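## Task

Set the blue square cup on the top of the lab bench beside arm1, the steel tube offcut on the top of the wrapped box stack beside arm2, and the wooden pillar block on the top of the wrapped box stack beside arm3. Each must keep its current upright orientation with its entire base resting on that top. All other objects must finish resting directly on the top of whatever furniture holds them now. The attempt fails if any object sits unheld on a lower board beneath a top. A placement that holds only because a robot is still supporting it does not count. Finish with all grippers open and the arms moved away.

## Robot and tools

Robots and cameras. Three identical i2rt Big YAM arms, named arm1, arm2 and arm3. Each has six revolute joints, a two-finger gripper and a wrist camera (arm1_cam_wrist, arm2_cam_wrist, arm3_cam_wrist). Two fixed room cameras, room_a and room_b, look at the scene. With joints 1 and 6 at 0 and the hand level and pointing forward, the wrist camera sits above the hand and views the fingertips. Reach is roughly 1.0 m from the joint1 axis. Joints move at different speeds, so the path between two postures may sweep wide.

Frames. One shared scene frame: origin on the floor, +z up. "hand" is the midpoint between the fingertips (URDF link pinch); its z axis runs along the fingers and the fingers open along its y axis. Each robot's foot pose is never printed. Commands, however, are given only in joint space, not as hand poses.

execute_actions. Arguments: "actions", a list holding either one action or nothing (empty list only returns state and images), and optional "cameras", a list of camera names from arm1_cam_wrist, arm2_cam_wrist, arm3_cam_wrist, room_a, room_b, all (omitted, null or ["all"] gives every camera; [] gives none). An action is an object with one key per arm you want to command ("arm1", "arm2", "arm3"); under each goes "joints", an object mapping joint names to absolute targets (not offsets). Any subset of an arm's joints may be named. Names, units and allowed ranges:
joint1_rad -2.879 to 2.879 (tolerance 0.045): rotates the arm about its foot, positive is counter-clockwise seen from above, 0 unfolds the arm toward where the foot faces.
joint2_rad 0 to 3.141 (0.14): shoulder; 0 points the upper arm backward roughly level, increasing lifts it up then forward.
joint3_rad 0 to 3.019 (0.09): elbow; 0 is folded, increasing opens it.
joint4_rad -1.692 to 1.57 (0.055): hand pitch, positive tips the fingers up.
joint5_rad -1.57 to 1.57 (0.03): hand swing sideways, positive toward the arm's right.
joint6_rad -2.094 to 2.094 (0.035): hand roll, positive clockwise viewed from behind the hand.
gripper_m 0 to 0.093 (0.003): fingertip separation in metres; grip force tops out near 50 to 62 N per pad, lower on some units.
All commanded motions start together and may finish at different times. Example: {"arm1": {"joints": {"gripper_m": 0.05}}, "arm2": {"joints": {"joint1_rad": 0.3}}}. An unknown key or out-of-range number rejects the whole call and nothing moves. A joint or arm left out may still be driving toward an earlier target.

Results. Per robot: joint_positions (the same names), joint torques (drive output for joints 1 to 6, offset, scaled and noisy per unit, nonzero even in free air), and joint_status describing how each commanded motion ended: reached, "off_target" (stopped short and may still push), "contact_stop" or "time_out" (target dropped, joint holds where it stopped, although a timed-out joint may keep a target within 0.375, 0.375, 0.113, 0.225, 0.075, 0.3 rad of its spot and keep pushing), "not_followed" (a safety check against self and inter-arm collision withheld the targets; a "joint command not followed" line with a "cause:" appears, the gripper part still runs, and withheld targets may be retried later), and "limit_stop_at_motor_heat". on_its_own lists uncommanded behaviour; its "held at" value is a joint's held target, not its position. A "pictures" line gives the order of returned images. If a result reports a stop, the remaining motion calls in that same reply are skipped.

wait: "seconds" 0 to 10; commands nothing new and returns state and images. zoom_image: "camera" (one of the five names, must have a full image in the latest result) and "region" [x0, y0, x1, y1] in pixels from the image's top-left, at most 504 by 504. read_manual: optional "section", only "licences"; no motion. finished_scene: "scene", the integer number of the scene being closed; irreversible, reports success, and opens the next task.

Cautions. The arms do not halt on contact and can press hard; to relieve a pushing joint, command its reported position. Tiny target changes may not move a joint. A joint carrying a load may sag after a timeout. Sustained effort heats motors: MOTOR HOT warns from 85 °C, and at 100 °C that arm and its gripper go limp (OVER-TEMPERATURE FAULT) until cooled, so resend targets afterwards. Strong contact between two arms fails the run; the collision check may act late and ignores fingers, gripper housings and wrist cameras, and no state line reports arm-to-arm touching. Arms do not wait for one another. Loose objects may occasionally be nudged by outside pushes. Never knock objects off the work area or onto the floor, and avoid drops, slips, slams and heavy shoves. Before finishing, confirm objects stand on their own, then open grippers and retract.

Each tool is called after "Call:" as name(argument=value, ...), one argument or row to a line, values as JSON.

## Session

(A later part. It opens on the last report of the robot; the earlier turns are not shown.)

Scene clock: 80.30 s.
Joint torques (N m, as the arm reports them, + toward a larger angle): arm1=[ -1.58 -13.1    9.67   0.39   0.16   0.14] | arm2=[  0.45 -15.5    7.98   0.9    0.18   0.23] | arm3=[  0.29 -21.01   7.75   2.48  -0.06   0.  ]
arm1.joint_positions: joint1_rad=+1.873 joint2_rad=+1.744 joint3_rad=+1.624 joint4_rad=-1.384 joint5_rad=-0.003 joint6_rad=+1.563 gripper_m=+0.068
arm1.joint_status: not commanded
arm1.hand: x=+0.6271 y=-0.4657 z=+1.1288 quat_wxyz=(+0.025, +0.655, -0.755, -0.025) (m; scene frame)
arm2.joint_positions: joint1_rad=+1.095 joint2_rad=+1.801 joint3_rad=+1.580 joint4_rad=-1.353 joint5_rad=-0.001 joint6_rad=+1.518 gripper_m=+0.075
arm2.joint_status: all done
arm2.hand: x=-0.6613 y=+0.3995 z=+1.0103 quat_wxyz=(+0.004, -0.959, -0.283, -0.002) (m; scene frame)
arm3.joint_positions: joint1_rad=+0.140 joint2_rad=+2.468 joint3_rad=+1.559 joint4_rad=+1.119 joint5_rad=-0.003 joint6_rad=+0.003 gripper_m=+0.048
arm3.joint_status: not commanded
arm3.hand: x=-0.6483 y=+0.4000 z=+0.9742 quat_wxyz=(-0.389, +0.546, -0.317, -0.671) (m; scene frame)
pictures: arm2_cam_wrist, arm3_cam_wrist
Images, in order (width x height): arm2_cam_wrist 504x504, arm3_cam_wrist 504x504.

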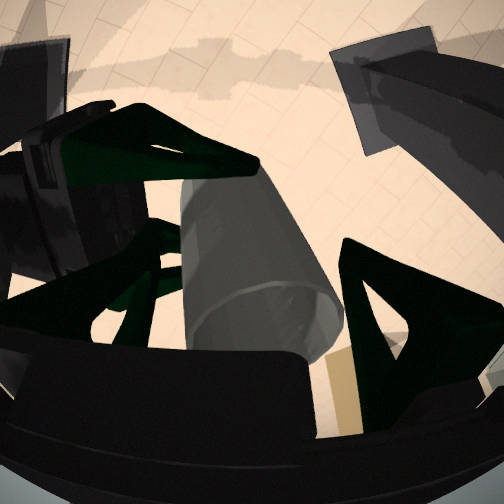

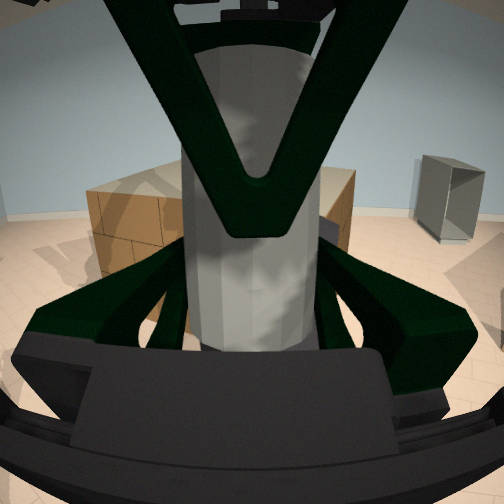

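Call:
execute_actions(
  actions=[
    {"arm2":{"joints":{"gripper_m":0.035}}},
  ],
  cameras=["arm2_cam_wrist","arm3_cam_wrist"],
)

Scene clock: 82.83 s.
Joint torques (N m, as the arm reports them, + toward a larger angle): arm1=[ -1.64 -13.15   9.7    0.39   0.16   0.14] | arm2=[  0.68 -15.02   8.01   0.13   0.2    0.24] | arm3=[  0.3  -21.25   7.74   2.41  -0.06   0.  ]
arm1.joint_positions: joint1_rad=+1.873 joint2_rad=+1.744 joint3_rad=+1.624 joint4_rad=-1.384 joint5_rad=-0.003 joint6_rad=+1.563 gripper_m=+0.068
arm1.joint_status: not commanded
arm1.hand: x=+0.6271 y=-0.4657 z=+1.1288 quat_wxyz=(+0.025, +0.655, -0.755, -0.025) (m; scene frame)
arm2.joint_positions: joint1_rad=+1.095 joint2_rad=+1.801 joint3_rad=+1.581 joint4_rad=-1.333 joint5_rad=-0.001 joint6_rad=+1.518 gripper_m=+0.048
arm2.joint_status: gripper_m off_target (ended at +0.048, target +0.035)
arm2.hand: x=-0.6588 y=+0.3950 z=+1.0108 quat_wxyz=(-0.006, -0.959, -0.283, -0.004) (m; scene frame)
arm3.joint_positions: joint1_rad=+0.140 joint2_rad=+2.469 joint3_rad=+1.559 joint4_rad=+1.121 joint5_rad=-0.003 joint6_rad=+0.003 gripper_m=+0.048
arm3.joint_status: not commanded
arm3.hand: x=-0.6486 y=+0.3998 z=+0.9747 quat_wxyz=(-0.389, +0.545, -0.317, -0.672) (m; scene frame)
pictures: arm2_cam_wrist, arm3_cam_wrist
Images, in order (width x height): arm2_cam_wrist 504x504, arm3_cam_wrist 504x504.

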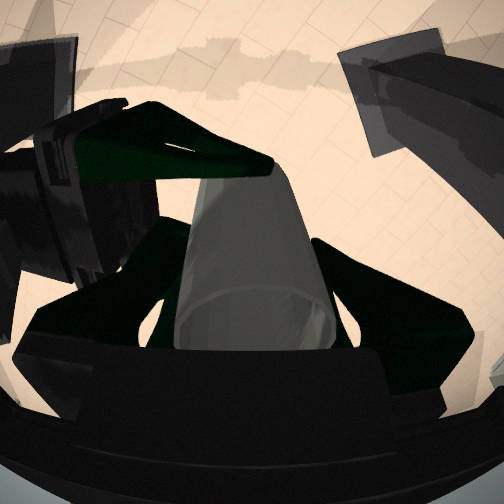

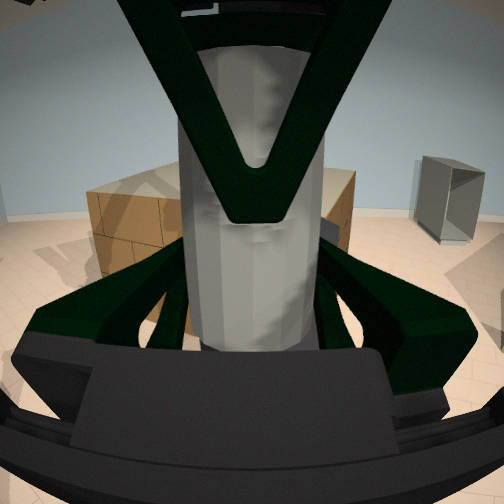

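Call:
execute_actions(
  actions=[
    {"arm2":{"joints":{"joint2_rad":1.775,"joint3_rad":1.605}},"arm3":{"joints":{"joint2_rad":2.48,"joint3_rad":1.57,"joint4_rad":1.125,"gripper_m":0.093}}},
  ],
  cameras=[],
)

Call:
execute_actions(
  actions=[
    {"arm3":{"joints":{"joint2_rad":2.305,"joint3_rad":1.105,"joint4_rad":1.395}}},
  ],
  cameras=["arm3_cam_wrist"],
)

Call:
execute_actions(
  actions=[
    {"arm2":{"joints":{"joint1_rad":-1.95,"joint6_rad":0}},"arm3":{"joints":{"joint1_rad":0.35,"joint4_rad":1.2}}},
  ],
  cameras=[],
)

Call:
execute_actions(
  actions=[
    {"arm2":{"joints":{"joint2_rad":2.22,"joint3_rad":1.74,"joint4_rad":-1.03}}},
  ],
  cameras=["arm2_cam_wrist","arm3_cam_wrist","room_b"],
)

Call:
zoom_image(
  camera="room_b",
  region=[60,200,160,270],
)

Scene clock: 94.03 s.
Joint torques (N m, as the arm reports them, + toward a larger angle): arm1=[ -1.62 -13.04   9.68   0.39   0.16   0.15] | arm2=[  0.36 -17.4    9.26  -0.06   0.18   0.23] | arm3=[  0.37 -19.76   7.31   1.56  -0.06   0.  ]
arm1.joint_positions: joint1_rad=+1.873 joint2_rad=+1.744 joint3_rad=+1.624 joint4_rad=-1.384 joint5_rad=-0.003 joint6_rad=+1.563 gripper_m=+0.068
arm1.joint_status: not commanded
arm1.hand: x=+0.6271 y=-0.4657 z=+1.1288 quat_wxyz=(+0.025, +0.655, -0.755, -0.025) (m; scene frame)
arm2.joint_positions: joint1_rad=+1.095 joint2_rad=+1.801 joint3_rad=+1.581 joint4_rad=-1.333 joint5_rad=-0.001 joint6_rad=+1.518 gripper_m=+0.048
arm2.joint_status: all done
arm2.hand: x=-0.6588 y=+0.3950 z=+1.0108 quat_wxyz=(-0.006, -0.959, -0.283, -0.004) (m; scene frame)
arm3.joint_positions: joint1_rad=+0.140 joint2_rad=+2.469 joint3_rad=+1.559 joint4_rad=+1.121 joint5_rad=-0.003 joint6_rad=+0.003 gripper_m=+0.093
arm3.joint_status: all done
arm3.hand: x=-0.6486 y=+0.3997 z=+0.9743 quat_wxyz=(-0.389, +0.545, -0.317, -0.672) (m; scene frame)
pictures: none
No camera images: the call's "cameras" was empty. Leave "cameras" out to get every camera's image.

Scene clock: 95.30 s.
Joint torques (N m, as the arm reports them, + toward a larger angle): arm1=[ -1.52 -13.01   9.7    0.38   0.16   0.14] | arm2=[  0.2  -17.66   9.35   0.03   0.19   0.21] | arm3=[  0.29 -16.52   4.99   1.92  -0.06   0.  ]
arm1.joint_positions: joint1_rad=+1.873 joint2_rad=+1.744 joint3_rad=+1.624 joint4_rad=-1.384 joint5_rad=-0.003 joint6_rad=+1.563 gripper_m=+0.068
arm1.joint_status: not commanded
arm1.hand: x=+0.6271 y=-0.4657 z=+1.1288 quat_wxyz=(+0.025, +0.655, -0.755, -0.025) (m; scene frame)
arm2.joint_positions: joint1_rad=+1.095 joint2_rad=+1.801 joint3_rad=+1.581 joint4_rad=-1.333 joint5_rad=-0.001 joint6_rad=+1.518 gripper_m=+0.048
arm2.joint_status: not commanded
arm2.hand: x=-0.6588 y=+0.3950 z=+1.0108 quat_wxyz=(-0.006, -0.959, -0.283, -0.004) (m; scene frame)
arm3.joint_positions: joint1_rad=+0.140 joint2_rad=+2.304 joint3_rad=+1.099 joint4_rad=+1.382 joint5_rad=-0.003 joint6_rad=+0.003 gripper_m=+0.093
arm3.joint_status: all done
arm3.hand: x=-0.5840 y=+0.2861 z=+0.9649 quat_wxyz=(-0.384, +0.556, -0.323, -0.662) (m; scene frame)
pictures: arm3_cam_wrist
Images, in order (width x height): arm3_cam_wrist 504x504.

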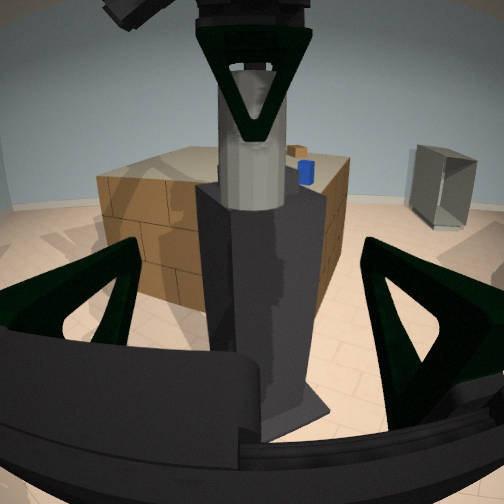

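Scene clock: 97.87 s.
Joint torques (N m, as the arm reports them, + toward a larger angle): arm1=[ -1.56 -13.1    9.67   0.39   0.15   0.15] | arm2=[  1.72 -17.85   9.47   0.11   0.01  -0.03] | arm3=[  0.13 -16.44   4.99   1.23  -0.12   0.  ]
arm1.joint_positions: joint1_rad=+1.873 joint2_rad=+1.744 joint3_rad=+1.624 joint4_rad=-1.384 joint5_rad=-0.003 joint6_rad=+1.563 gripper_m=+0.068
arm1.joint_status: not commanded
arm1.hand: x=+0.6271 y=-0.4657 z=+1.1288 quat_wxyz=(+0.025, +0.655, -0.755, -0.025) (m; scene frame)
arm2.joint_positions: joint1_rad=-1.959 joint2_rad=+1.801 joint3_rad=+1.581 joint4_rad=-1.333 joint5_rad=+0.003 joint6_rad=+0.013 gripper_m=+0.048
arm2.joint_status: all done
arm2.hand: x=-1.2482 y=+1.3258 z=+1.0146 quat_wxyz=(+0.008, -0.884, +0.468, +0.008) (m; scene frame)
arm3.joint_positions: joint1_rad=+0.348 joint2_rad=+2.304 joint3_rad=+1.099 joint4_rad=+1.210 joint5_rad=-0.001 joint6_rad=+0.003 gripper_m=+0.093
arm3.joint_status: all done
arm3.hand: x=-0.7050 y=+0.2041 z=+0.9226 quat_wxyz=(-0.289, +0.644, -0.291, -0.645) (m; scene frame)
pictures: none
No camera images: the call's "cameras" was empty. Leave "cameras" out to get every camera's image.

Scene clock: 99.30 s.
Joint torques (N m, as the arm reports them, + toward a larger angle): arm1=[ -1.64 -13.03   9.68   0.4    0.16   0.14] | arm2=[  1.64 -22.9    9.22   0.91   0.     0.01] | arm3=[  0.06 -16.39   4.98   1.2   -0.12   0.  ]
arm1.joint_positions: joint1_rad=+1.873 joint2_rad=+1.744 joint3_rad=+1.624 joint4_rad=-1.384 joint5_rad=-0.003 joint6_rad=+1.563 gripper_m=+0.068
arm1.joint_status: not commanded
arm1.hand: x=+0.6271 y=-0.4657 z=+1.1288 quat_wxyz=(+0.025, +0.655, -0.755, -0.025) (m; scene frame)
arm2.joint_positions: joint1_rad=-1.959 joint2_rad=+2.255 joint3_rad=+1.705 joint4_rad=-1.040 joint5_rad=+0.003 joint6_rad=+0.013 gripper_m=+0.048
arm2.joint_status: all done
arm2.hand: x=-1.2956 y=+1.3954 z=+0.7962 quat_wxyz=(+0.000, -0.884, +0.468, -0.008) (m; scene frame)
arm3.joint_positions: joint1_rad=+0.348 joint2_rad=+2.304 joint3_rad=+1.099 joint4_rad=+1.210 joint5_rad=-0.001 joint6_rad=+0.003 gripper_m=+0.093
arm3.joint_status: not commanded
arm3.hand: x=-0.7050 y=+0.2041 z=+0.9226 quat_wxyz=(-0.289, +0.644, -0.291, -0.645) (m; scene frame)
pictures: arm2_cam_wrist, arm3_cam_wrist, room_b
Images, in order (width x height): arm2_cam_wrist 504x504, arm3_cam_wrist 504x504, room_b 504x504.

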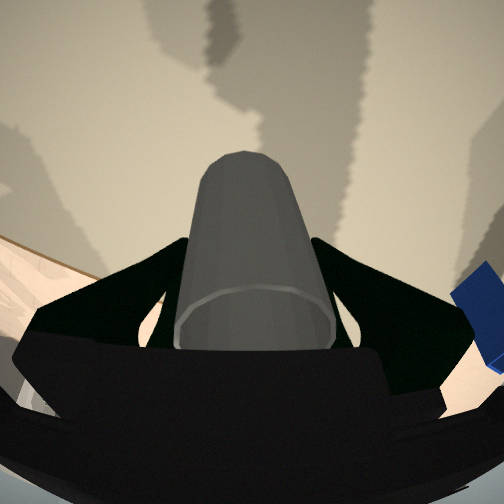

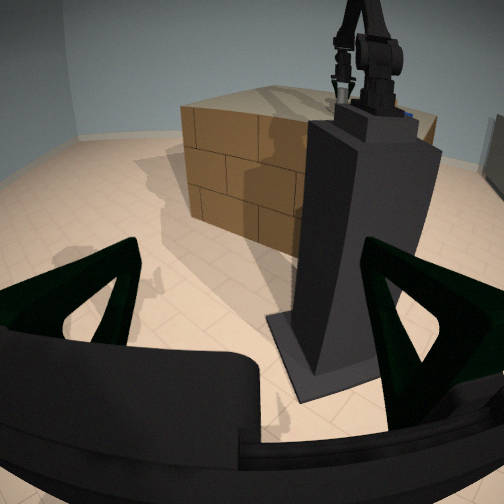

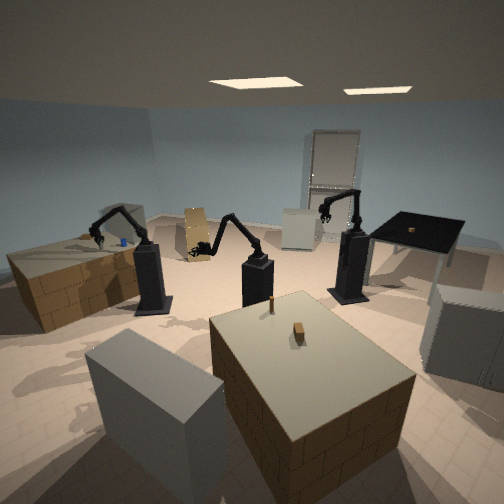

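Region (60, 200, 160, 270) of room_b's 504x504 image, scaled by 5.040, with more detail than that image has; it fills the top 353 rows of this view, and the rest is white.

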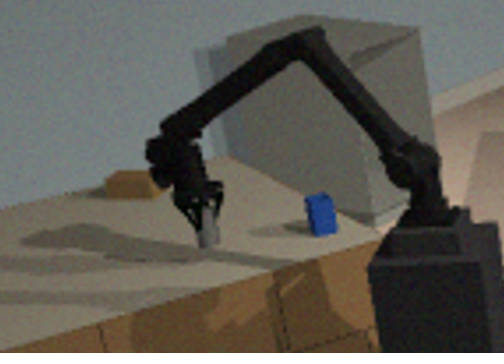

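Call:
execute_actions(
  actions=[
    {"arm2":{"joints":{"joint2_rad":2.375,"joint3_rad":1.975,"joint4_rad":-1.09}}},
  ],
  cameras=["arm2_cam_wrist","arm3_cam_wrist","room_b"],
)

Call:
zoom_image(
  camera="room_b",
  region=[60,200,160,270],
)

Call:
zoom_image(
  camera="arm3_cam_wrist",
  region=[290,50,390,130],
)

Scene clock: 104.97 s.
Joint torques (N m, as the arm reports them, + toward a larger angle): arm1=[ -1.6  -13.1    9.7    0.37   0.15   0.15] | arm2=[  1.11 -21.41  10.96   0.09   0.01  -0.03] | arm3=[  0.1  -16.44   4.99   1.22  -0.12   0.  ]
arm1.joint_positions: joint1_rad=+1.873 joint2_rad=+1.744 joint3_rad=+1.624 joint4_rad=-1.384 joint5_rad=-0.003 joint6_rad=+1.563 gripper_m=+0.068
arm1.joint_status: not commanded
arm1.hand: x=+0.6271 y=-0.4657 z=+1.1288 quat_wxyz=(+0.025, +0.655, -0.755, -0.025) (m; scene frame)
arm2.joint_positions: joint1_rad=-1.959 joint2_rad=+2.375 joint3_rad=+1.925 joint4_rad=-1.080 joint5_rad=+0.003 joint6_rad=+0.013 gripper_m=+0.048
arm2.joint_status: all done
arm2.hand: x=-1.3304 y=+1.4452 z=+0.7930 quat_wxyz=(+0.013, -0.884, +0.468, +0.018) (m; scene frame)
arm3.joint_positions: joint1_rad=+0.348 joint2_rad=+2.304 joint3_rad=+1.099 joint4_rad=+1.210 joint5_rad=-0.001 joint6_rad=+0.003 gripper_m=+0.093
arm3.joint_status: not commanded
arm3.hand: x=-0.7050 y=+0.2041 z=+0.9226 quat_wxyz=(-0.289, +0.644, -0.291, -0.645) (m; scene frame)
pictures: arm2_cam_wrist, arm3_cam_wrist, room_b
Images, in order (width x height): arm2_cam_wrist 504x504, arm3_cam_wrist 504x504, room_b 504x504.

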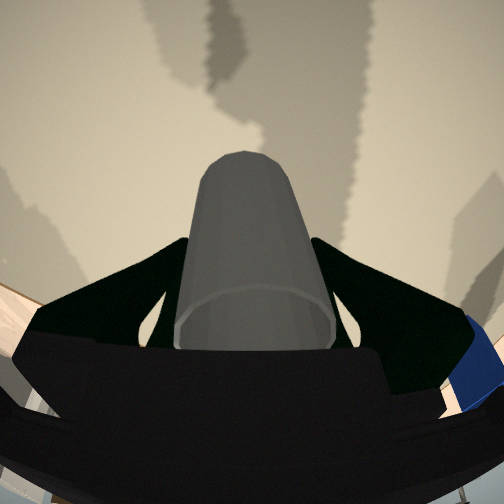

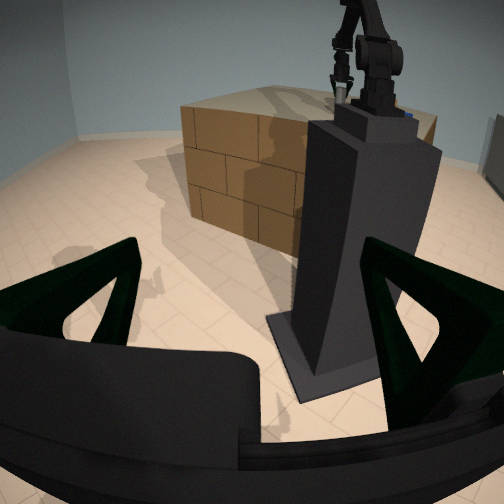

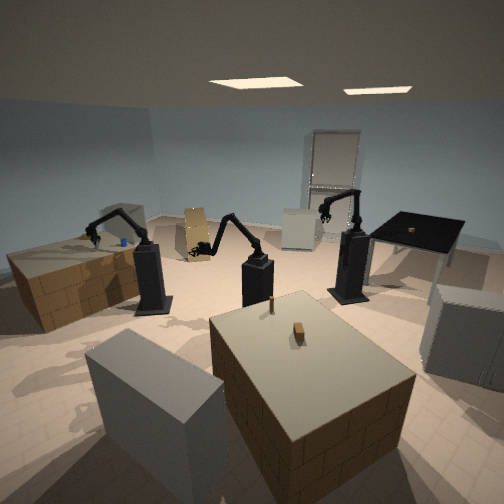

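Region (60, 200, 160, 270) of room_b's 504x504 image, scaled by 5.040, with more detail than that image has; it fills the top 353 rows of this view, and the rest is white.

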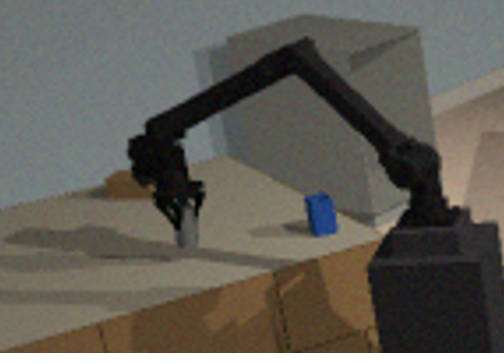

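Region (290, 50, 390, 130) of arm3_cam_wrist's 504x504 image, scaled by 5.040, with more detail than that image has; it fills the top 403 rows of this view, and the rest is white.

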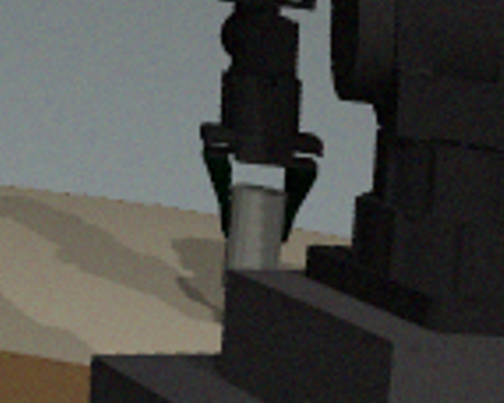

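Call:
execute_actions(
  actions=[
    {"arm2":{"joints":{"joint2_rad":2.425}}},
  ],
  cameras=["arm2_cam_wrist"],
)

Call:
execute_actions(
  actions=[
    {"arm2":{"joints":{"joint2_rad":2.45,"joint4_rad":-1.05}}},
  ],
  cameras=["arm2_cam_wrist","room_b"],
)

Call:
zoom_image(
  camera="room_b",
  region=[60,200,160,270],
)

Scene clock: 109.07 s.
Joint torques (N m, as the arm reports them, + toward a larger angle): arm1=[ -1.64 -13.19   9.69   0.38   0.16   0.15] | arm2=[  1.69 -21.86  10.05  -0.04   0.    -0.01] | arm3=[  0.09 -16.45   5.     1.22  -0.12   0.  ]
arm1.joint_positions: joint1_rad=+1.873 joint2_rad=+1.744 joint3_rad=+1.624 joint4_rad=-1.384 joint5_rad=-0.003 joint6_rad=+1.563 gripper_m=+0.068
arm1.joint_status: not commanded
arm1.hand: x=+0.6271 y=-0.4657 z=+1.1288 quat_wxyz=(+0.025, +0.655, -0.755, -0.025) (m; scene frame)
arm2.joint_positions: joint1_rad=-1.959 joint2_rad=+2.428 joint3_rad=+1.933 joint4_rad=-1.080 joint5_rad=+0.003 joint6_rad=+0.013 gripper_m=+0.048
arm2.joint_status: all done
arm2.hand: x=-1.3258 y=+1.4390 z=+0.7606 quat_wxyz=(+0.003, -0.884, +0.468, -0.002) (m; scene frame)
arm3.joint_positions: joint1_rad=+0.348 joint2_rad=+2.304 joint3_rad=+1.099 joint4_rad=+1.210 joint5_rad=-0.001 joint6_rad=+0.003 gripper_m=+0.093
arm3.joint_status: not commanded
arm3.hand: x=-0.7050 y=+0.2041 z=+0.9226 quat_wxyz=(-0.289, +0.644, -0.291, -0.645) (m; scene frame)
pictures: arm2_cam_wrist
Images, in order (width x height): arm2_cam_wrist 504x504.

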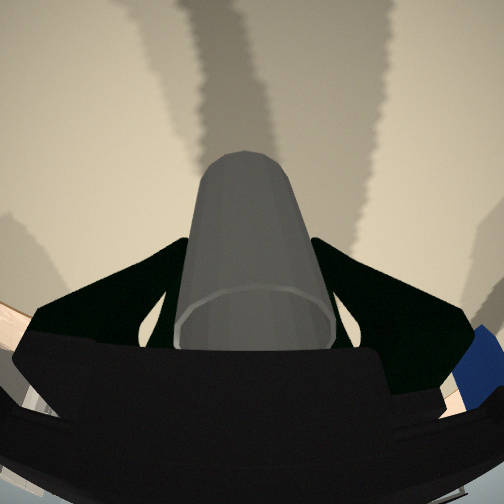

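Scene clock: 109.77 s.
Joint torques (N m, as the arm reports them, + toward a larger angle): arm1=[ -1.5  -13.04   9.66   0.41   0.16   0.15] | arm2=[  2.03 -21.15   9.98   1.05   0.03  -0.02] | arm3=[  0.1  -16.43   4.99   1.23  -0.12   0.  ]
arm1.joint_positions: joint1_rad=+1.873 joint2_rad=+1.744 joint3_rad=+1.624 joint4_rad=-1.384 joint5_rad=-0.003 joint6_rad=+1.563 gripper_m=+0.068
arm1.joint_status: not commanded
arm1.hand: x=+0.6271 y=-0.4657 z=+1.1288 quat_wxyz=(+0.025, +0.655, -0.755, -0.025) (m; scene frame)
arm2.joint_positions: joint1_rad=-1.959 joint2_rad=+2.443 joint3_rad=+1.933 joint4_rad=-1.063 joint5_rad=+0.003 joint6_rad=+0.013 gripper_m=+0.048
arm2.joint_status: all done
arm2.hand: x=-1.3261 y=+1.4395 z=+0.7507 quat_wxyz=(+0.003, -0.884, +0.468, -0.001) (m; scene frame)
arm3.joint_positions: joint1_rad=+0.348 joint2_rad=+2.304 joint3_rad=+1.099 joint4_rad=+1.210 joint5_rad=-0.001 joint6_rad=+0.003 gripper_m=+0.093
arm3.joint_status: not commanded
arm3.hand: x=-0.7050 y=+0.2041 z=+0.9226 quat_wxyz=(-0.289, +0.644, -0.291, -0.645) (m; scene frame)
pictures: arm2_cam_wrist, room_b
Images, in order (width x height): arm2_cam_wrist 504x504, room_b 504x504.

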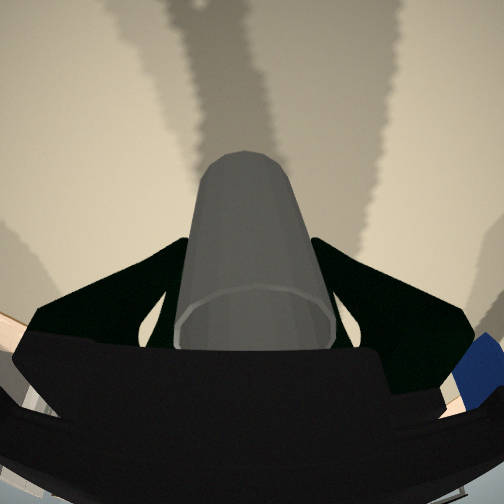

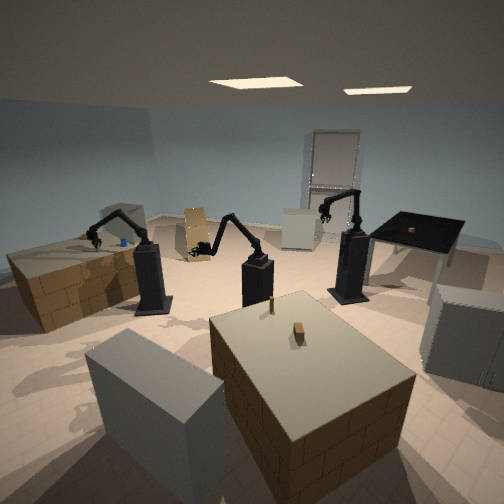

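Region (60, 200, 160, 270) of room_b's 504x504 image, scaled by 5.040, with more detail than that image has; it fills the top 353 rows of this view, and the rest is white.

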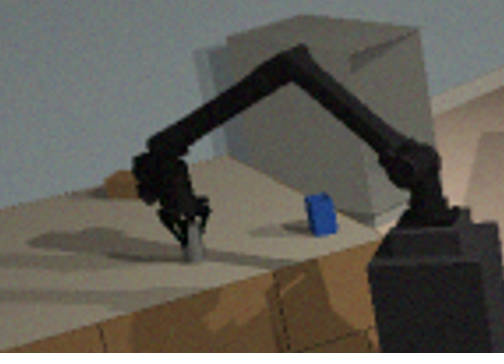

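Call:
execute_actions(
  actions=[
    {"arm2":{"joints":{"joint2_rad":2.475}}},
  ],
  cameras=["arm2_cam_wrist"],
)

Scene clock: 112.80 s.
Joint torques (N m, as the arm reports them, + toward a larger angle): arm1=[ -1.57 -12.94   9.67   0.4    0.15   0.14] | arm2=[  2.26 -19.34   9.76   1.06   0.06   0.03] | arm3=[  0.09 -16.47   4.99   1.22  -0.11   0.  ]
arm1.joint_positions: joint1_rad=+1.873 joint2_rad=+1.744 joint3_rad=+1.624 joint4_rad=-1.384 joint5_rad=-0.003 joint6_rad=+1.563 gripper_m=+0.068
arm1.joint_status: not commanded
arm1.hand: x=+0.6271 y=-0.4657 z=+1.1288 quat_wxyz=(+0.025, +0.655, -0.755, -0.025) (m; scene frame)
arm2.joint_positions: joint1_rad=-1.959 joint2_rad=+2.447 joint3_rad=+1.935 joint4_rad=-1.062 joint5_rad=+0.001 joint6_rad=+0.013 gripper_m=+0.048
arm2.joint_status: all done
arm2.hand: x=-1.3266 y=+1.4392 z=+0.7483 quat_wxyz=(+0.002, -0.884, +0.468, -0.001) (m; scene frame)
arm3.joint_positions: joint1_rad=+0.348 joint2_rad=+2.304 joint3_rad=+1.099 joint4_rad=+1.210 joint5_rad=-0.001 joint6_rad=+0.003 gripper_m=+0.093
arm3.joint_status: not commanded
arm3.hand: x=-0.7050 y=+0.2041 z=+0.9226 quat_wxyz=(-0.289, +0.644, -0.291, -0.645) (m; scene frame)
pictures: arm2_cam_wrist
Images, in order (width x height): arm2_cam_wrist 504x504.

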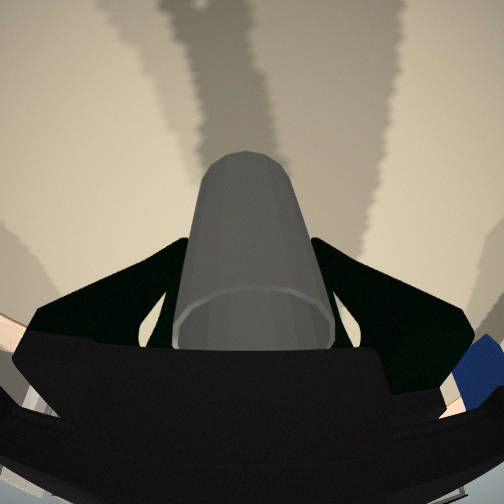

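Call:
execute_actions(
  actions=[
    {"arm2":{"joints":{"gripper_m":0.093}}},
  ],
  cameras=[],
)

Call:
execute_actions(
  actions=[
    {"arm2":{"joints":{"joint2_rad":2.28,"joint4_rad":-1.2}},"arm3":{"joints":{"joint1_rad":0.0}}},
  ],
  cameras=[],
)

Call:
execute_actions(
  actions=[
    {"arm2":{"joints":{"joint1_rad":-2.40,"joint2_rad":2.04,"joint3_rad":1.49,"joint4_rad":-0.99,"joint6_rad":0.06}}},
  ],
  cameras=["arm2_cam_wrist","arm3_cam_wrist"],
)

Scene clock: 121.17 s.
Joint torques (N m, as the arm reports them, + toward a larger angle): arm1=[ -1.49 -13.06   9.66   0.37   0.16   0.15] | arm2=[  1.46 -19.98   9.68   0.96   0.07  -0.01] | arm3=[  0.1  -16.44   4.98   1.21  -0.11   0.  ]
arm1.joint_positions: joint1_rad=+1.873 joint2_rad=+1.744 joint3_rad=+1.624 joint4_rad=-1.384 joint5_rad=-0.003 joint6_rad=+1.563 gripper_m=+0.068
arm1.joint_status: not commanded
arm1.hand: x=+0.6271 y=-0.4657 z=+1.1288 quat_wxyz=(+0.025, +0.655, -0.755, -0.025) (m; scene frame)
arm2.joint_positions: joint1_rad=-1.959 joint2_rad=+2.452 joint3_rad=+1.935 joint4_rad=-1.062 joint5_rad=+0.001 joint6_rad=+0.013 gripper_m=+0.093
arm2.joint_status: all done
arm2.hand: x=-1.3258 y=+1.4381 z=+0.7447 quat_wxyz=(+0.001, -0.884, +0.468, -0.004) (m; scene frame)
arm3.joint_positions: joint1_rad=+0.348 joint2_rad=+2.304 joint3_rad=+1.099 joint4_rad=+1.210 joint5_rad=-0.001 joint6_rad=+0.003 gripper_m=+0.093
arm3.joint_status: not commanded
arm3.hand: x=-0.7050 y=+0.2041 z=+0.9226 quat_wxyz=(-0.289, +0.644, -0.291, -0.645) (m; scene frame)
pictures: none
No camera images: the call's "cameras" was empty. Leave "cameras" out to get every camera's image.

Scene clock: 122.57 s.
Joint torques (N m, as the arm reports them, + toward a larger angle): arm1=[ -1.47 -13.05   9.68   0.38   0.15   0.15] | arm2=[  1.67 -19.96   9.04   0.11   0.06   0.  ] | arm3=[ -0.3  -16.4    4.98   1.21  -0.19   0.  ]
arm1.joint_positions: joint1_rad=+1.873 joint2_rad=+1.744 joint3_rad=+1.624 joint4_rad=-1.384 joint5_rad=-0.003 joint6_rad=+1.563 gripper_m=+0.068
arm1.joint_status: not commanded
arm1.hand: x=+0.6271 y=-0.4657 z=+1.1288 quat_wxyz=(+0.025, +0.655, -0.755, -0.025) (m; scene frame)
arm2.joint_positions: joint1_rad=-1.959 joint2_rad=+2.265 joint3_rad=+1.955 joint4_rad=-1.190 joint5_rad=+0.001 joint6_rad=+0.013 gripper_m=+0.093
arm2.joint_status: all done
arm2.hand: x=-1.3320 y=+1.4460 z=+0.8768 quat_wxyz=(+0.019, -0.883, +0.467, +0.032) (m; scene frame)
arm3.joint_positions: joint1_rad=+0.005 joint2_rad=+2.304 joint3_rad=+1.099 joint4_rad=+1.210 joint5_rad=+0.001 joint6_rad=+0.003 gripper_m=+0.093
arm3.joint_status: all done
arm3.hand: x=-0.4985 y=+0.3311 z=+0.9229 quat_wxyz=(-0.397, +0.585, -0.397, -0.586) (m; scene frame)
pictures: none
No camera images: the call's "cameras" was empty. Leave "cameras" out to get every camera's image.

Scene clock: 124.10 s.
Joint torques (N m, as the arm reports them, + toward a larger angle): arm1=[ -1.48 -13.07   9.67   0.4    0.15   0.15] | arm2=[ -0.2  -16.6    7.48   0.85   0.06   0.21] | arm3=[ -0.41 -16.48   5.     1.21  -0.2    0.  ]
arm1.joint_positions: joint1_rad=+1.873 joint2_rad=+1.744 joint3_rad=+1.624 joint4_rad=-1.384 joint5_rad=-0.003 joint6_rad=+1.563 gripper_m=+0.068
arm1.joint_status: not commanded
arm1.hand: x=+0.6271 y=-0.4657 z=+1.1288 quat_wxyz=(+0.025, +0.655, -0.755, -0.025) (m; scene frame)
arm2.joint_positions: joint1_rad=-2.391 joint2_rad=+2.036 joint3_rad=+1.477 joint4_rad=-0.998 joint5_rad=+0.001 joint6_rad=+0.050 gripper_m=+0.093
arm2.joint_status: all done
arm2.hand: x=-1.0346 y=+1.4447 z=+0.8514 quat_wxyz=(+0.007, -0.751, +0.661, +0.006) (m; scene frame)
arm3.joint_positions: joint1_rad=+0.005 joint2_rad=+2.304 joint3_rad=+1.099 joint4_rad=+1.210 joint5_rad=+0.001 joint6_rad=+0.003 gripper_m=+0.093
arm3.joint_status: not commanded
arm3.hand: x=-0.4985 y=+0.3311 z=+0.9229 quat_wxyz=(-0.397, +0.585, -0.397, -0.586) (m; scene frame)
pictures: arm2_cam_wrist, arm3_cam_wrist
Images, in order (width x height): arm2_cam_wrist 504x504, arm3_cam_wrist 504x504.

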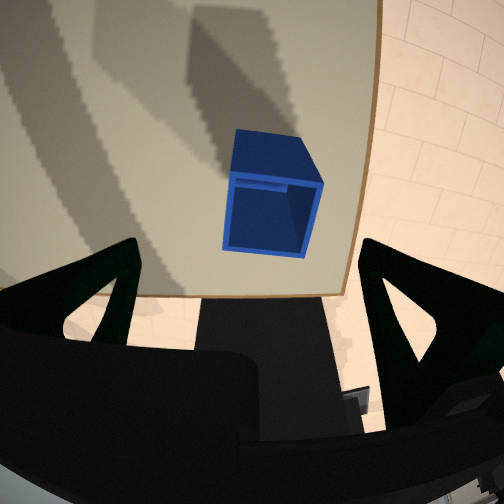

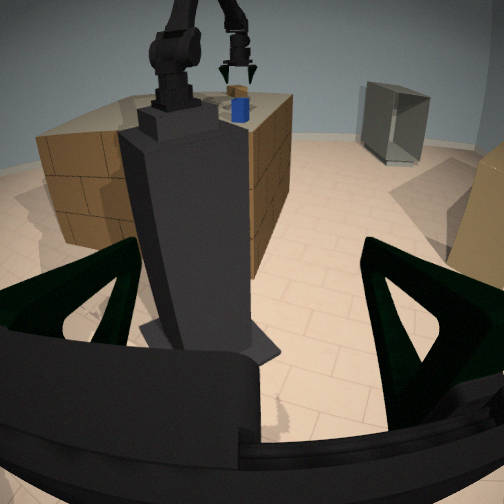

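Call:
execute_actions(
  actions=[
    {"arm2":{"joints":{"joint1_rad":-2.43,"joint2_rad":2.155,"joint3_rad":1.428,"joint4_rad":-0.828,"joint6_rad":0.14}}},
  ],
  cameras=["arm2_cam_wrist","arm3_cam_wrist"],
)

Call:
zoom_image(
  camera="arm3_cam_wrist",
  region=[190,60,290,140],
)

Scene clock: 132.27 s.
Joint torques (N m, as the arm reports them, + toward a larger angle): arm1=[ -1.6  -13.03   9.69   0.36   0.16   0.16] | arm2=[  0.7  -18.45   6.59   0.88   0.07   0.24] | arm3=[ -0.39 -16.4    4.99   1.22  -0.19   0.  ]
arm1.joint_positions: joint1_rad=+1.873 joint2_rad=+1.744 joint3_rad=+1.624 joint4_rad=-1.384 joint5_rad=-0.003 joint6_rad=+1.563 gripper_m=+0.068
arm1.joint_status: not commanded
arm1.hand: x=+0.6271 y=-0.4657 z=+1.1288 quat_wxyz=(+0.025, +0.655, -0.755, -0.025) (m; scene frame)
arm2.joint_positions: joint1_rad=-2.423 joint2_rad=+2.166 joint3_rad=+1.414 joint4_rad=-0.840 joint5_rad=+0.001 joint6_rad=+0.127 gripper_m=+0.093
arm2.joint_status: all done
arm2.hand: x=-1.0141 y=+1.4327 z=+0.7602 quat_wxyz=(-0.004, -0.714, +0.701, -0.008) (m; scene frame)
arm3.joint_positions: joint1_rad=+0.005 joint2_rad=+2.304 joint3_rad=+1.099 joint4_rad=+1.210 joint5_rad=+0.001 joint6_rad=+0.003 gripper_m=+0.093
arm3.joint_status: not commanded
arm3.hand: x=-0.4985 y=+0.3311 z=+0.9229 quat_wxyz=(-0.397, +0.585, -0.397, -0.586) (m; scene frame)
pictures: arm2_cam_wrist, arm3_cam_wrist
Images, in order (width x height): arm2_cam_wrist 504x504, arm3_cam_wrist 504x504.

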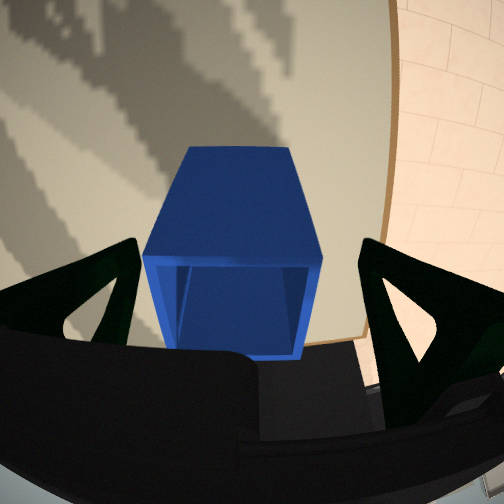

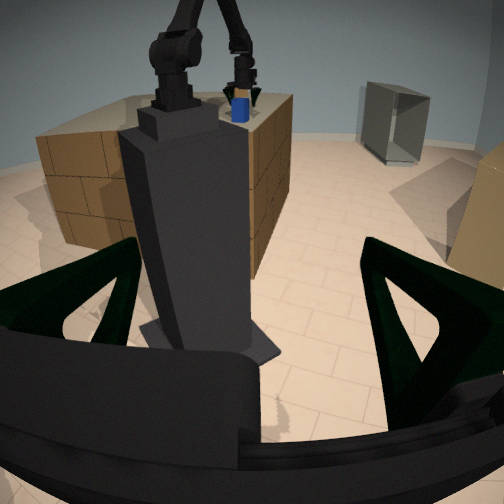

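Region (190, 60, 290, 140) of arm3_cam_wrist's 504x504 image, scaled by 5.040, with more detail than that image has; it fills the top 403 rows of this view, and the rest is white.

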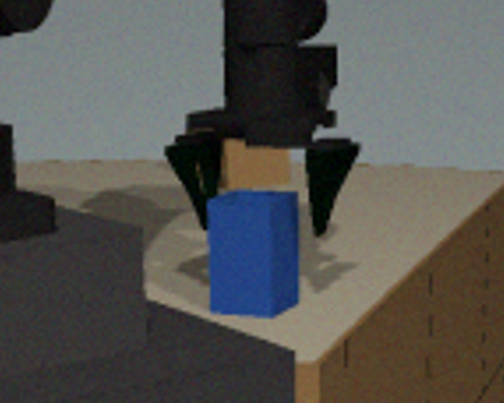

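Call:
execute_actions(
  actions=[
    {"arm2":{"joints":{"joint1_rad":-2.405,"gripper_m":0.04}},"arm3":{"joints":{"joint1_rad":0.142,"joint4_rad":1.39}}},
  ],
  cameras=["arm2_cam_wrist"],
)

Call:
execute_actions(
  actions=[
    {"arm2":{"joints":{"joint2_rad":1.8,"joint3_rad":1.6,"joint4_rad":-1.355}}},
  ],
  cameras=[],
)

Call:
execute_actions(
  actions=[
    {"arm2":{"joints":{"joint1_rad":1.085,"joint6_rad":1.57}}},
  ],
  cameras=["arm2_cam_wrist","arm3_cam_wrist"],
)

Scene clock: 138.63 s.
Joint torques (N m, as the arm reports them, + toward a larger angle): arm1=[ -1.57 -13.09   9.68   0.38   0.15   0.15] | arm2=[  2.16 -18.58   6.62   0.87   0.07   0.24] | arm3=[ -0.45 -16.35   4.92   2.1   -0.19   0.  ]
arm1.joint_positions: joint1_rad=+1.873 joint2_rad=+1.744 joint3_rad=+1.624 joint4_rad=-1.384 joint5_rad=-0.003 joint6_rad=+1.563 gripper_m=+0.068
arm1.joint_status: not commanded
arm1.hand: x=+0.6271 y=-0.4657 z=+1.1288 quat_wxyz=(+0.025, +0.655, -0.755, -0.025) (m; scene frame)
arm2.joint_positions: joint1_rad=-2.421 joint2_rad=+2.166 joint3_rad=+1.414 joint4_rad=-0.840 joint5_rad=+0.001 joint6_rad=+0.128 gripper_m=+0.053
arm2.joint_status: gripper_m off_target (ended at +0.053, target +0.040); the others done
arm2.hand: x=-1.0154 y=+1.4325 z=+0.7602 quat_wxyz=(-0.004, -0.714, +0.700, -0.007) (m; scene frame)
arm3.joint_positions: joint1_rad=+0.143 joint2_rad=+2.304 joint3_rad=+1.099 joint4_rad=+1.371 joint5_rad=+0.001 joint6_rad=+0.003 gripper_m=+0.093
arm3.joint_status: all done
arm3.hand: x=-0.5853 y=+0.2858 z=+0.9623 quat_wxyz=(-0.382, +0.560, -0.326, -0.659) (m; scene frame)
pictures: arm2_cam_wrist
Images, in order (width x height): arm2_cam_wrist 504x504.

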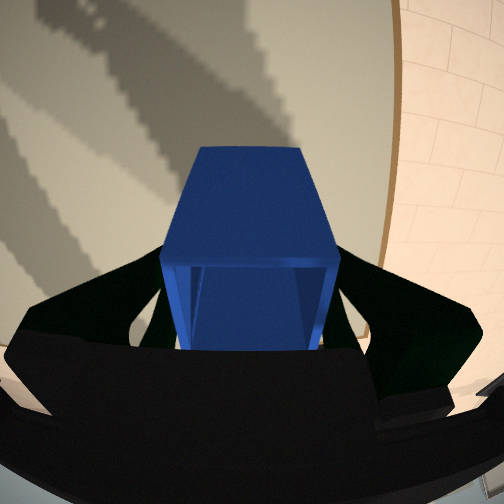

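Scene clock: 140.17 s.
Joint torques (N m, as the arm reports them, + toward a larger angle): arm1=[ -1.6  -13.15   9.69   0.37   0.15   0.15] | arm2=[  2.17 -16.     8.52   0.03   0.06   0.26] | arm3=[ -0.18 -16.37   4.91   2.1   -0.2    0.  ]
arm1.joint_positions: joint1_rad=+1.873 joint2_rad=+1.744 joint3_rad=+1.624 joint4_rad=-1.384 joint5_rad=-0.003 joint6_rad=+1.563 gripper_m=+0.068
arm1.joint_status: not commanded
arm1.hand: x=+0.6271 y=-0.4657 z=+1.1288 quat_wxyz=(+0.025, +0.655, -0.755, -0.025) (m; scene frame)
arm2.joint_positions: joint1_rad=-2.421 joint2_rad=+1.801 joint3_rad=+1.589 joint4_rad=-1.344 joint5_rad=+0.001 joint6_rad=+0.128 gripper_m=+0.053
arm2.joint_status: all done
arm2.hand: x=-1.0140 y=+1.4187 z=+1.0189 quat_wxyz=(+0.007, -0.714, +0.700, +0.007) (m; scene frame)
arm3.joint_positions: joint1_rad=+0.143 joint2_rad=+2.304 joint3_rad=+1.099 joint4_rad=+1.371 joint5_rad=+0.001 joint6_rad=+0.003 gripper_m=+0.093
arm3.joint_status: not commanded
arm3.hand: x=-0.5853 y=+0.2858 z=+0.9623 quat_wxyz=(-0.382, +0.560, -0.326, -0.659) (m; scene frame)
pictures: none
No camera images: the call's "cameras" was empty. Leave "cameras" out to get every camera's image.

Scene clock: 142.93 s.
Joint torques (N m, as the arm reports them, + toward a larger angle): arm1=[ -1.54 -13.02   9.68   0.39   0.15   0.15] | arm2=[  0.14 -16.24   8.37  -0.1    0.2    0.26] | arm3=[ -0.16 -16.31   4.92   2.1   -0.19   0.  ]
arm1.joint_positions: joint1_rad=+1.873 joint2_rad=+1.744 joint3_rad=+1.624 joint4_rad=-1.384 joint5_rad=-0.003 joint6_rad=+1.563 gripper_m=+0.068
arm1.joint_status: not commanded
arm1.hand: x=+0.6271 y=-0.4657 z=+1.1288 quat_wxyz=(+0.025, +0.655, -0.755, -0.025) (m; scene frame)
arm2.joint_positions: joint1_rad=+1.094 joint2_rad=+1.801 joint3_rad=+1.589 joint4_rad=-1.344 joint5_rad=-0.002 joint6_rad=+1.557 gripper_m=+0.053
arm2.joint_status: all done
arm2.hand: x=-0.6590 y=+0.3948 z=+1.0141 quat_wxyz=(-0.005, -0.964, -0.264, -0.004) (m; scene frame)
arm3.joint_positions: joint1_rad=+0.143 joint2_rad=+2.304 joint3_rad=+1.099 joint4_rad=+1.371 joint5_rad=+0.001 joint6_rad=+0.003 gripper_m=+0.093
arm3.joint_status: not commanded
arm3.hand: x=-0.5853 y=+0.2858 z=+0.9623 quat_wxyz=(-0.382, +0.560, -0.326, -0.659) (m; scene frame)
pictures: arm2_cam_wrist, arm3_cam_wrist
Images, in order (width x height): arm2_cam_wrist 504x504, arm3_cam_wrist 504x504.

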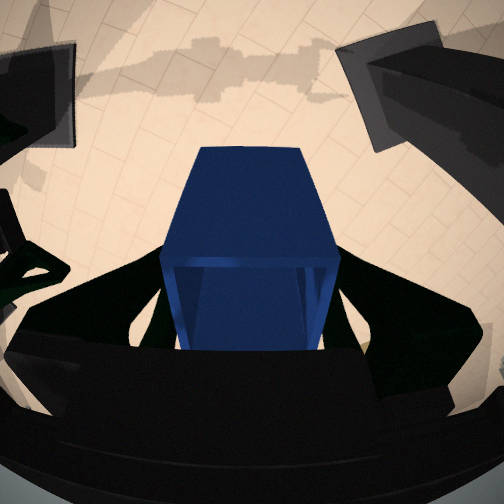

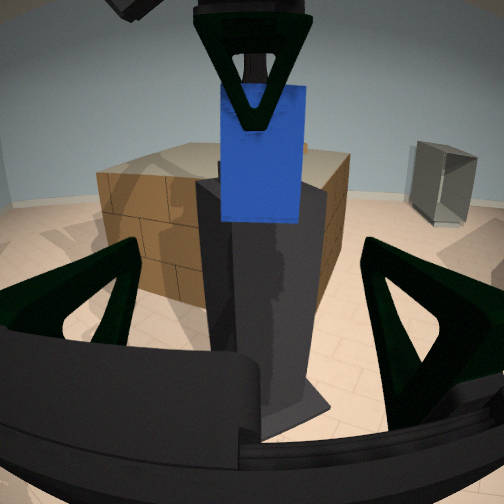

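Call:
execute_actions(
  actions=[
    {"arm3":{"joints":{"joint1_rad":0.132,"joint2_rad":2.455,"joint3_rad":1.57,"joint4_rad":1.055,"joint6_rad":0}},"arm2":{"joints":{"joint6_rad":1.52}},"arm1":{"joints":{"gripper_m":0.078}}},
  ],
  cameras=["arm2_cam_wrist","arm3_cam_wrist"],
)

Scene clock: 146.73 s.
Joint torques (N m, as the arm reports them, + toward a larger angle): arm1=[ -1.53 -13.11   9.68   0.38   0.15   0.15] | arm2=[  0.55 -15.96   8.33  -0.19   0.19  -0.01] | arm3=[ -0.65 -20.     8.52   1.19  -0.2    0.  ]
arm1.joint_positions: joint1_rad=+1.873 joint2_rad=+1.744 joint3_rad=+1.624 joint4_rad=-1.384 joint5_rad=-0.003 joint6_rad=+1.563 gripper_m=+0.078
arm1.joint_status: all done
arm1.hand: x=+0.6271 y=-0.4657 z=+1.1288 quat_wxyz=(+0.025, +0.655, -0.755, -0.025) (m; scene frame)
arm2.joint_positions: joint1_rad=+1.094 joint2_rad=+1.801 joint3_rad=+1.589 joint4_rad=-1.344 joint5_rad=-0.002 joint6_rad=+1.533 gripper_m=+0.053
arm2.joint_status: all done
arm2.hand: x=-0.6590 y=+0.3948 z=+1.0141 quat_wxyz=(-0.005, -0.961, -0.276, -0.004) (m; scene frame)
arm3.joint_positions: joint1_rad=+0.139 joint2_rad=+2.448 joint3_rad=+1.543 joint4_rad=+1.063 joint5_rad=+0.001 joint6_rad=+0.003 gripper_m=+0.093
arm3.joint_status: all done
arm3.hand: x=-0.6471 y=+0.4004 z=+0.9692 quat_wxyz=(-0.382, +0.562, -0.329, -0.656) (m; scene frame)
pictures: arm2_cam_wrist, arm3_cam_wrist
Images, in order (width x height): arm2_cam_wrist 504x504, arm3_cam_wrist 504x504.

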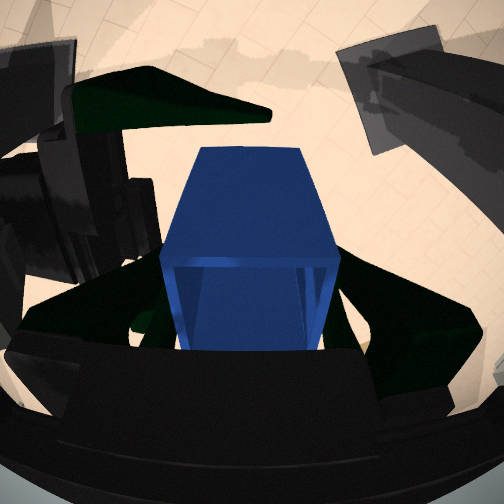

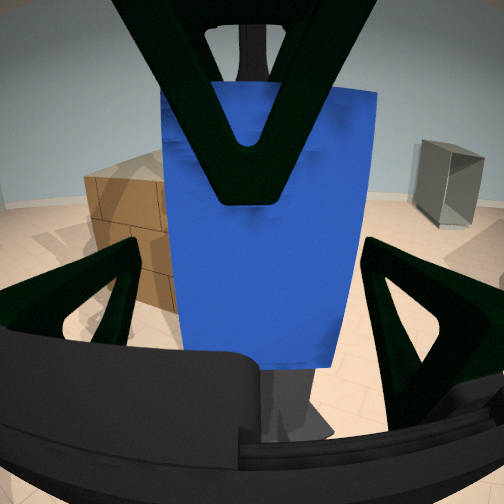

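Call:
execute_actions(
  actions=[
    {"arm3":{"joints":{"joint1_rad":0.126,"gripper_m":0.04}}},
  ],
  cameras=["arm2_cam_wrist","arm3_cam_wrist"],
)

Scene clock: 149.33 s.
Joint torques (N m, as the arm reports them, + toward a larger angle): arm1=[ -1.55 -13.11   9.7    0.4    0.15   0.15] | arm2=[  0.   -15.86   8.43  -0.05   0.24  -0.01] | arm3=[ -0.77 -19.97   8.62   1.2   -0.15   0.  ]
arm1.joint_positions: joint1_rad=+1.873 joint2_rad=+1.744 joint3_rad=+1.624 joint4_rad=-1.384 joint5_rad=-0.003 joint6_rad=+1.563 gripper_m=+0.078
arm1.joint_status: not commanded
arm1.hand: x=+0.6271 y=-0.4657 z=+1.1288 quat_wxyz=(+0.025, +0.655, -0.755, -0.025) (m; scene frame)
arm2.joint_positions: joint1_rad=+1.094 joint2_rad=+1.801 joint3_rad=+1.589 joint4_rad=-1.344 joint5_rad=-0.002 joint6_rad=+1.532 gripper_m=+0.053
arm2.joint_status: not commanded
arm2.hand: x=-0.6590 y=+0.3948 z=+1.0141 quat_wxyz=(-0.005, -0.961, -0.276, -0.004) (m; scene frame)
arm3.joint_positions: joint1_rad=+0.135 joint2_rad=+2.448 joint3_rad=+1.543 joint4_rad=+1.063 joint5_rad=+0.000 joint6_rad=+0.003 gripper_m=+0.053
arm3.joint_status: gripper_m off_target (ended at +0.053, target +0.040); the others done
arm3.hand: x=-0.6439 y=+0.4022 z=+0.9691 quat_wxyz=(-0.383, +0.562, -0.330, -0.655) (m; scene frame)
pictures: arm2_cam_wrist, arm3_cam_wrist
Images, in order (width x height): arm2_cam_wrist 504x504, arm3_cam_wrist 504x504.

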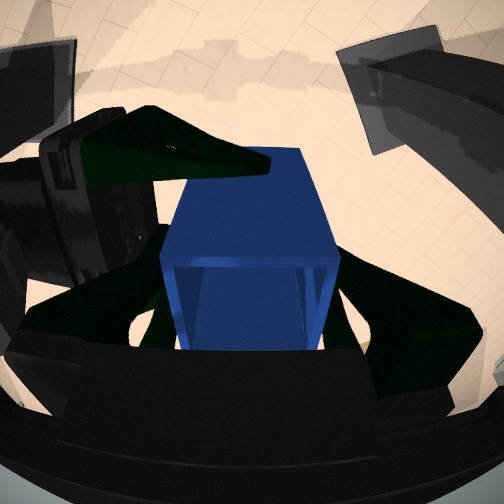

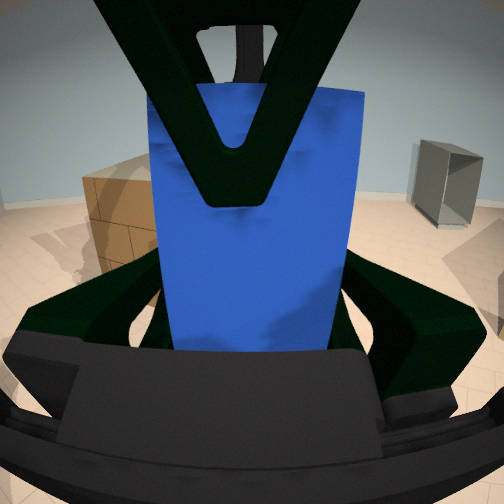

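Call:
execute_actions(
  actions=[
    {"arm2":{"joints":{"gripper_m":0.07}},"arm1":{"joints":{"joint2_rad":1.945,"joint3_rad":1.82,"joint4_rad":-1.425}}},
  ],
  cameras=[],
)

Call:
execute_actions(
  actions=[
    {"arm2":{"joints":{"joint2_rad":1.55,"joint4_rad":-1.55}}},
  ],
  cameras=[],
)

Call:
execute_actions(
  actions=[
    {"arm3":{"joints":{"joint1_rad":-2.132}},"arm2":{"joints":{"joint2_rad":1.0,"joint3_rad":1.0}}},
  ],
  cameras=["arm1_cam_wrist","arm3_cam_wrist"],
)

Scene clock: 156.97 s.
Joint torques (N m, as the arm reports them, + toward a larger angle): arm1=[ -1.57 -16.05  12.23   0.35   0.16   0.15] | arm2=[  0.33 -16.25   8.27  -0.15   0.2   -0.02] | arm3=[ -0.67 -19.96   8.71   1.31  -0.15   0.  ]
arm1.joint_positions: joint1_rad=+1.873 joint2_rad=+1.934 joint3_rad=+1.763 joint4_rad=-1.421 joint5_rad=-0.003 joint6_rad=+1.564 gripper_m=+0.078
arm1.joint_status: all done
arm1.hand: x=+0.5860 y=-0.4597 z=+1.0777 quat_wxyz=(-0.004, +0.656, -0.755, +0.009) (m; scene frame)
arm2.joint_positions: joint1_rad=+1.094 joint2_rad=+1.801 joint3_rad=+1.589 joint4_rad=-1.344 joint5_rad=-0.002 joint6_rad=+1.532 gripper_m=+0.070
arm2.joint_status: all done
arm2.hand: x=-0.6590 y=+0.3948 z=+1.0141 quat_wxyz=(-0.005, -0.961, -0.276, -0.004) (m; scene frame)
arm3.joint_positions: joint1_rad=+0.134 joint2_rad=+2.448 joint3_rad=+1.543 joint4_rad=+1.060 joint5_rad=+0.000 joint6_rad=+0.003 gripper_m=+0.053
arm3.joint_status: not commanded
arm3.hand: x=-0.6434 y=+0.4026 z=+0.9683 quat_wxyz=(-0.383, +0.563, -0.331, -0.654) (m; scene frame)
pictures: none
No camera images: the call's "cameras" was empty. Leave "cameras" out to get every camera's image.

Scene clock: 158.27 s.
Joint torques (N m, as the arm reports them, + toward a larger angle): arm1=[ -1.5  -16.43  12.26   0.29   0.15   0.15] | arm2=[  0.24 -12.64   8.61   0.19   0.22  -0.02] | arm3=[ -0.64 -20.08   7.31   1.34  -0.16   0.  ]
arm1.joint_positions: joint1_rad=+1.873 joint2_rad=+1.934 joint3_rad=+1.763 joint4_rad=-1.421 joint5_rad=-0.003 joint6_rad=+1.564 gripper_m=+0.078
arm1.joint_status: not commanded
arm1.hand: x=+0.5860 y=-0.4597 z=+1.0777 quat_wxyz=(-0.004, +0.656, -0.755, +0.009) (m; scene frame)
arm2.joint_positions: joint1_rad=+1.094 joint2_rad=+1.542 joint3_rad=+1.589 joint4_rad=-1.542 joint5_rad=-0.002 joint6_rad=+1.532 gripper_m=+0.070
arm2.joint_status: all done
arm2.hand: x=-0.6953 y=+0.4570 z=+1.1405 quat_wxyz=(-0.034, -0.960, -0.276, -0.011) (m; scene frame)
arm3.joint_positions: joint1_rad=+0.133 joint2_rad=+2.449 joint3_rad=+1.563 joint4_rad=+1.058 joint5_rad=+0.000 joint6_rad=+0.003 gripper_m=+0.053
arm3.joint_status: not commanded
arm3.hand: x=-0.6455 y=+0.4076 z=+0.9776 quat_wxyz=(-0.386, +0.556, -0.327, -0.659) (m; scene frame)
pictures: none
No camera images: the call's "cameras" was empty. Leave "cameras" out to get every camera's image.

Scene clock: 160.73 s.
Joint torques (N m, as the arm reports them, + toward a larger angle): arm1=[ -1.53 -16.39  12.3    0.32   0.16   0.15] | arm2=[ 0.33 -4.6   8.32  0.14  0.21 -0.01] | arm3=[ -0.45 -20.     7.32   1.46  -0.2    0.  ]
arm1.joint_positions: joint1_rad=+1.873 joint2_rad=+1.934 joint3_rad=+1.763 joint4_rad=-1.421 joint5_rad=-0.003 joint6_rad=+1.564 gripper_m=+0.078
arm1.joint_status: not commanded
arm1.hand: x=+0.5860 y=-0.4597 z=+1.0777 quat_wxyz=(-0.004, +0.656, -0.755, +0.009) (m; scene frame)
arm2.joint_positions: joint1_rad=+1.094 joint2_rad=+0.994 joint3_rad=+0.991 joint4_rad=-1.545 joint5_rad=-0.002 joint6_rad=+1.531 gripper_m=+0.070
arm2.joint_status: all done
arm2.hand: x=-0.8043 y=+0.6473 z=+1.0957 quat_wxyz=(-0.009, -0.961, -0.277, -0.005) (m; scene frame)
arm3.joint_positions: joint1_rad=-2.129 joint2_rad=+2.449 joint3_rad=+1.563 joint4_rad=+1.055 joint5_rad=+0.001 joint6_rad=+0.003 gripper_m=+0.053
arm3.joint_status: all done
arm3.hand: x=+0.5906 y=-0.4796 z=+0.9844 quat_wxyz=(-0.762, -0.059, -0.641, +0.070) (m; scene frame)
pictures: arm1_cam_wrist, arm3_cam_wrist
Images, in order (width x height): arm1_cam_wrist 504x504, arm3_cam_wrist 504x504.

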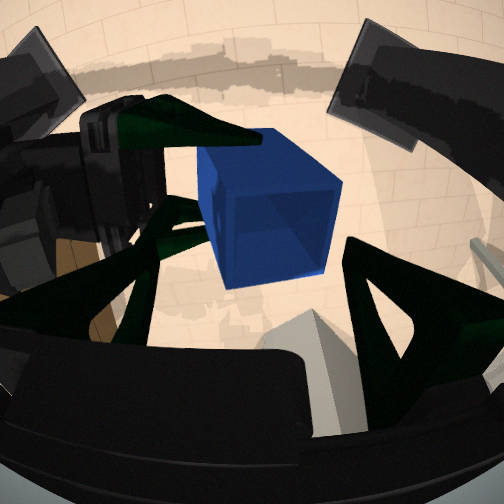

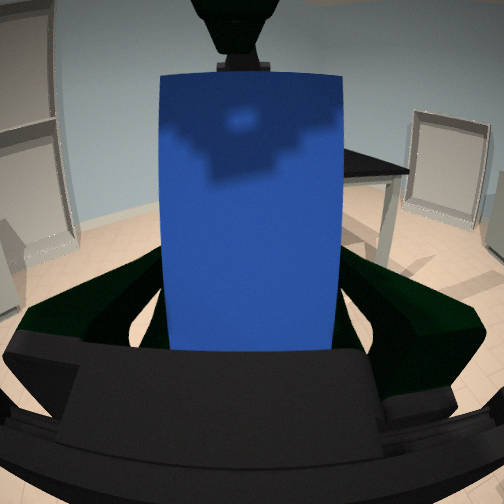

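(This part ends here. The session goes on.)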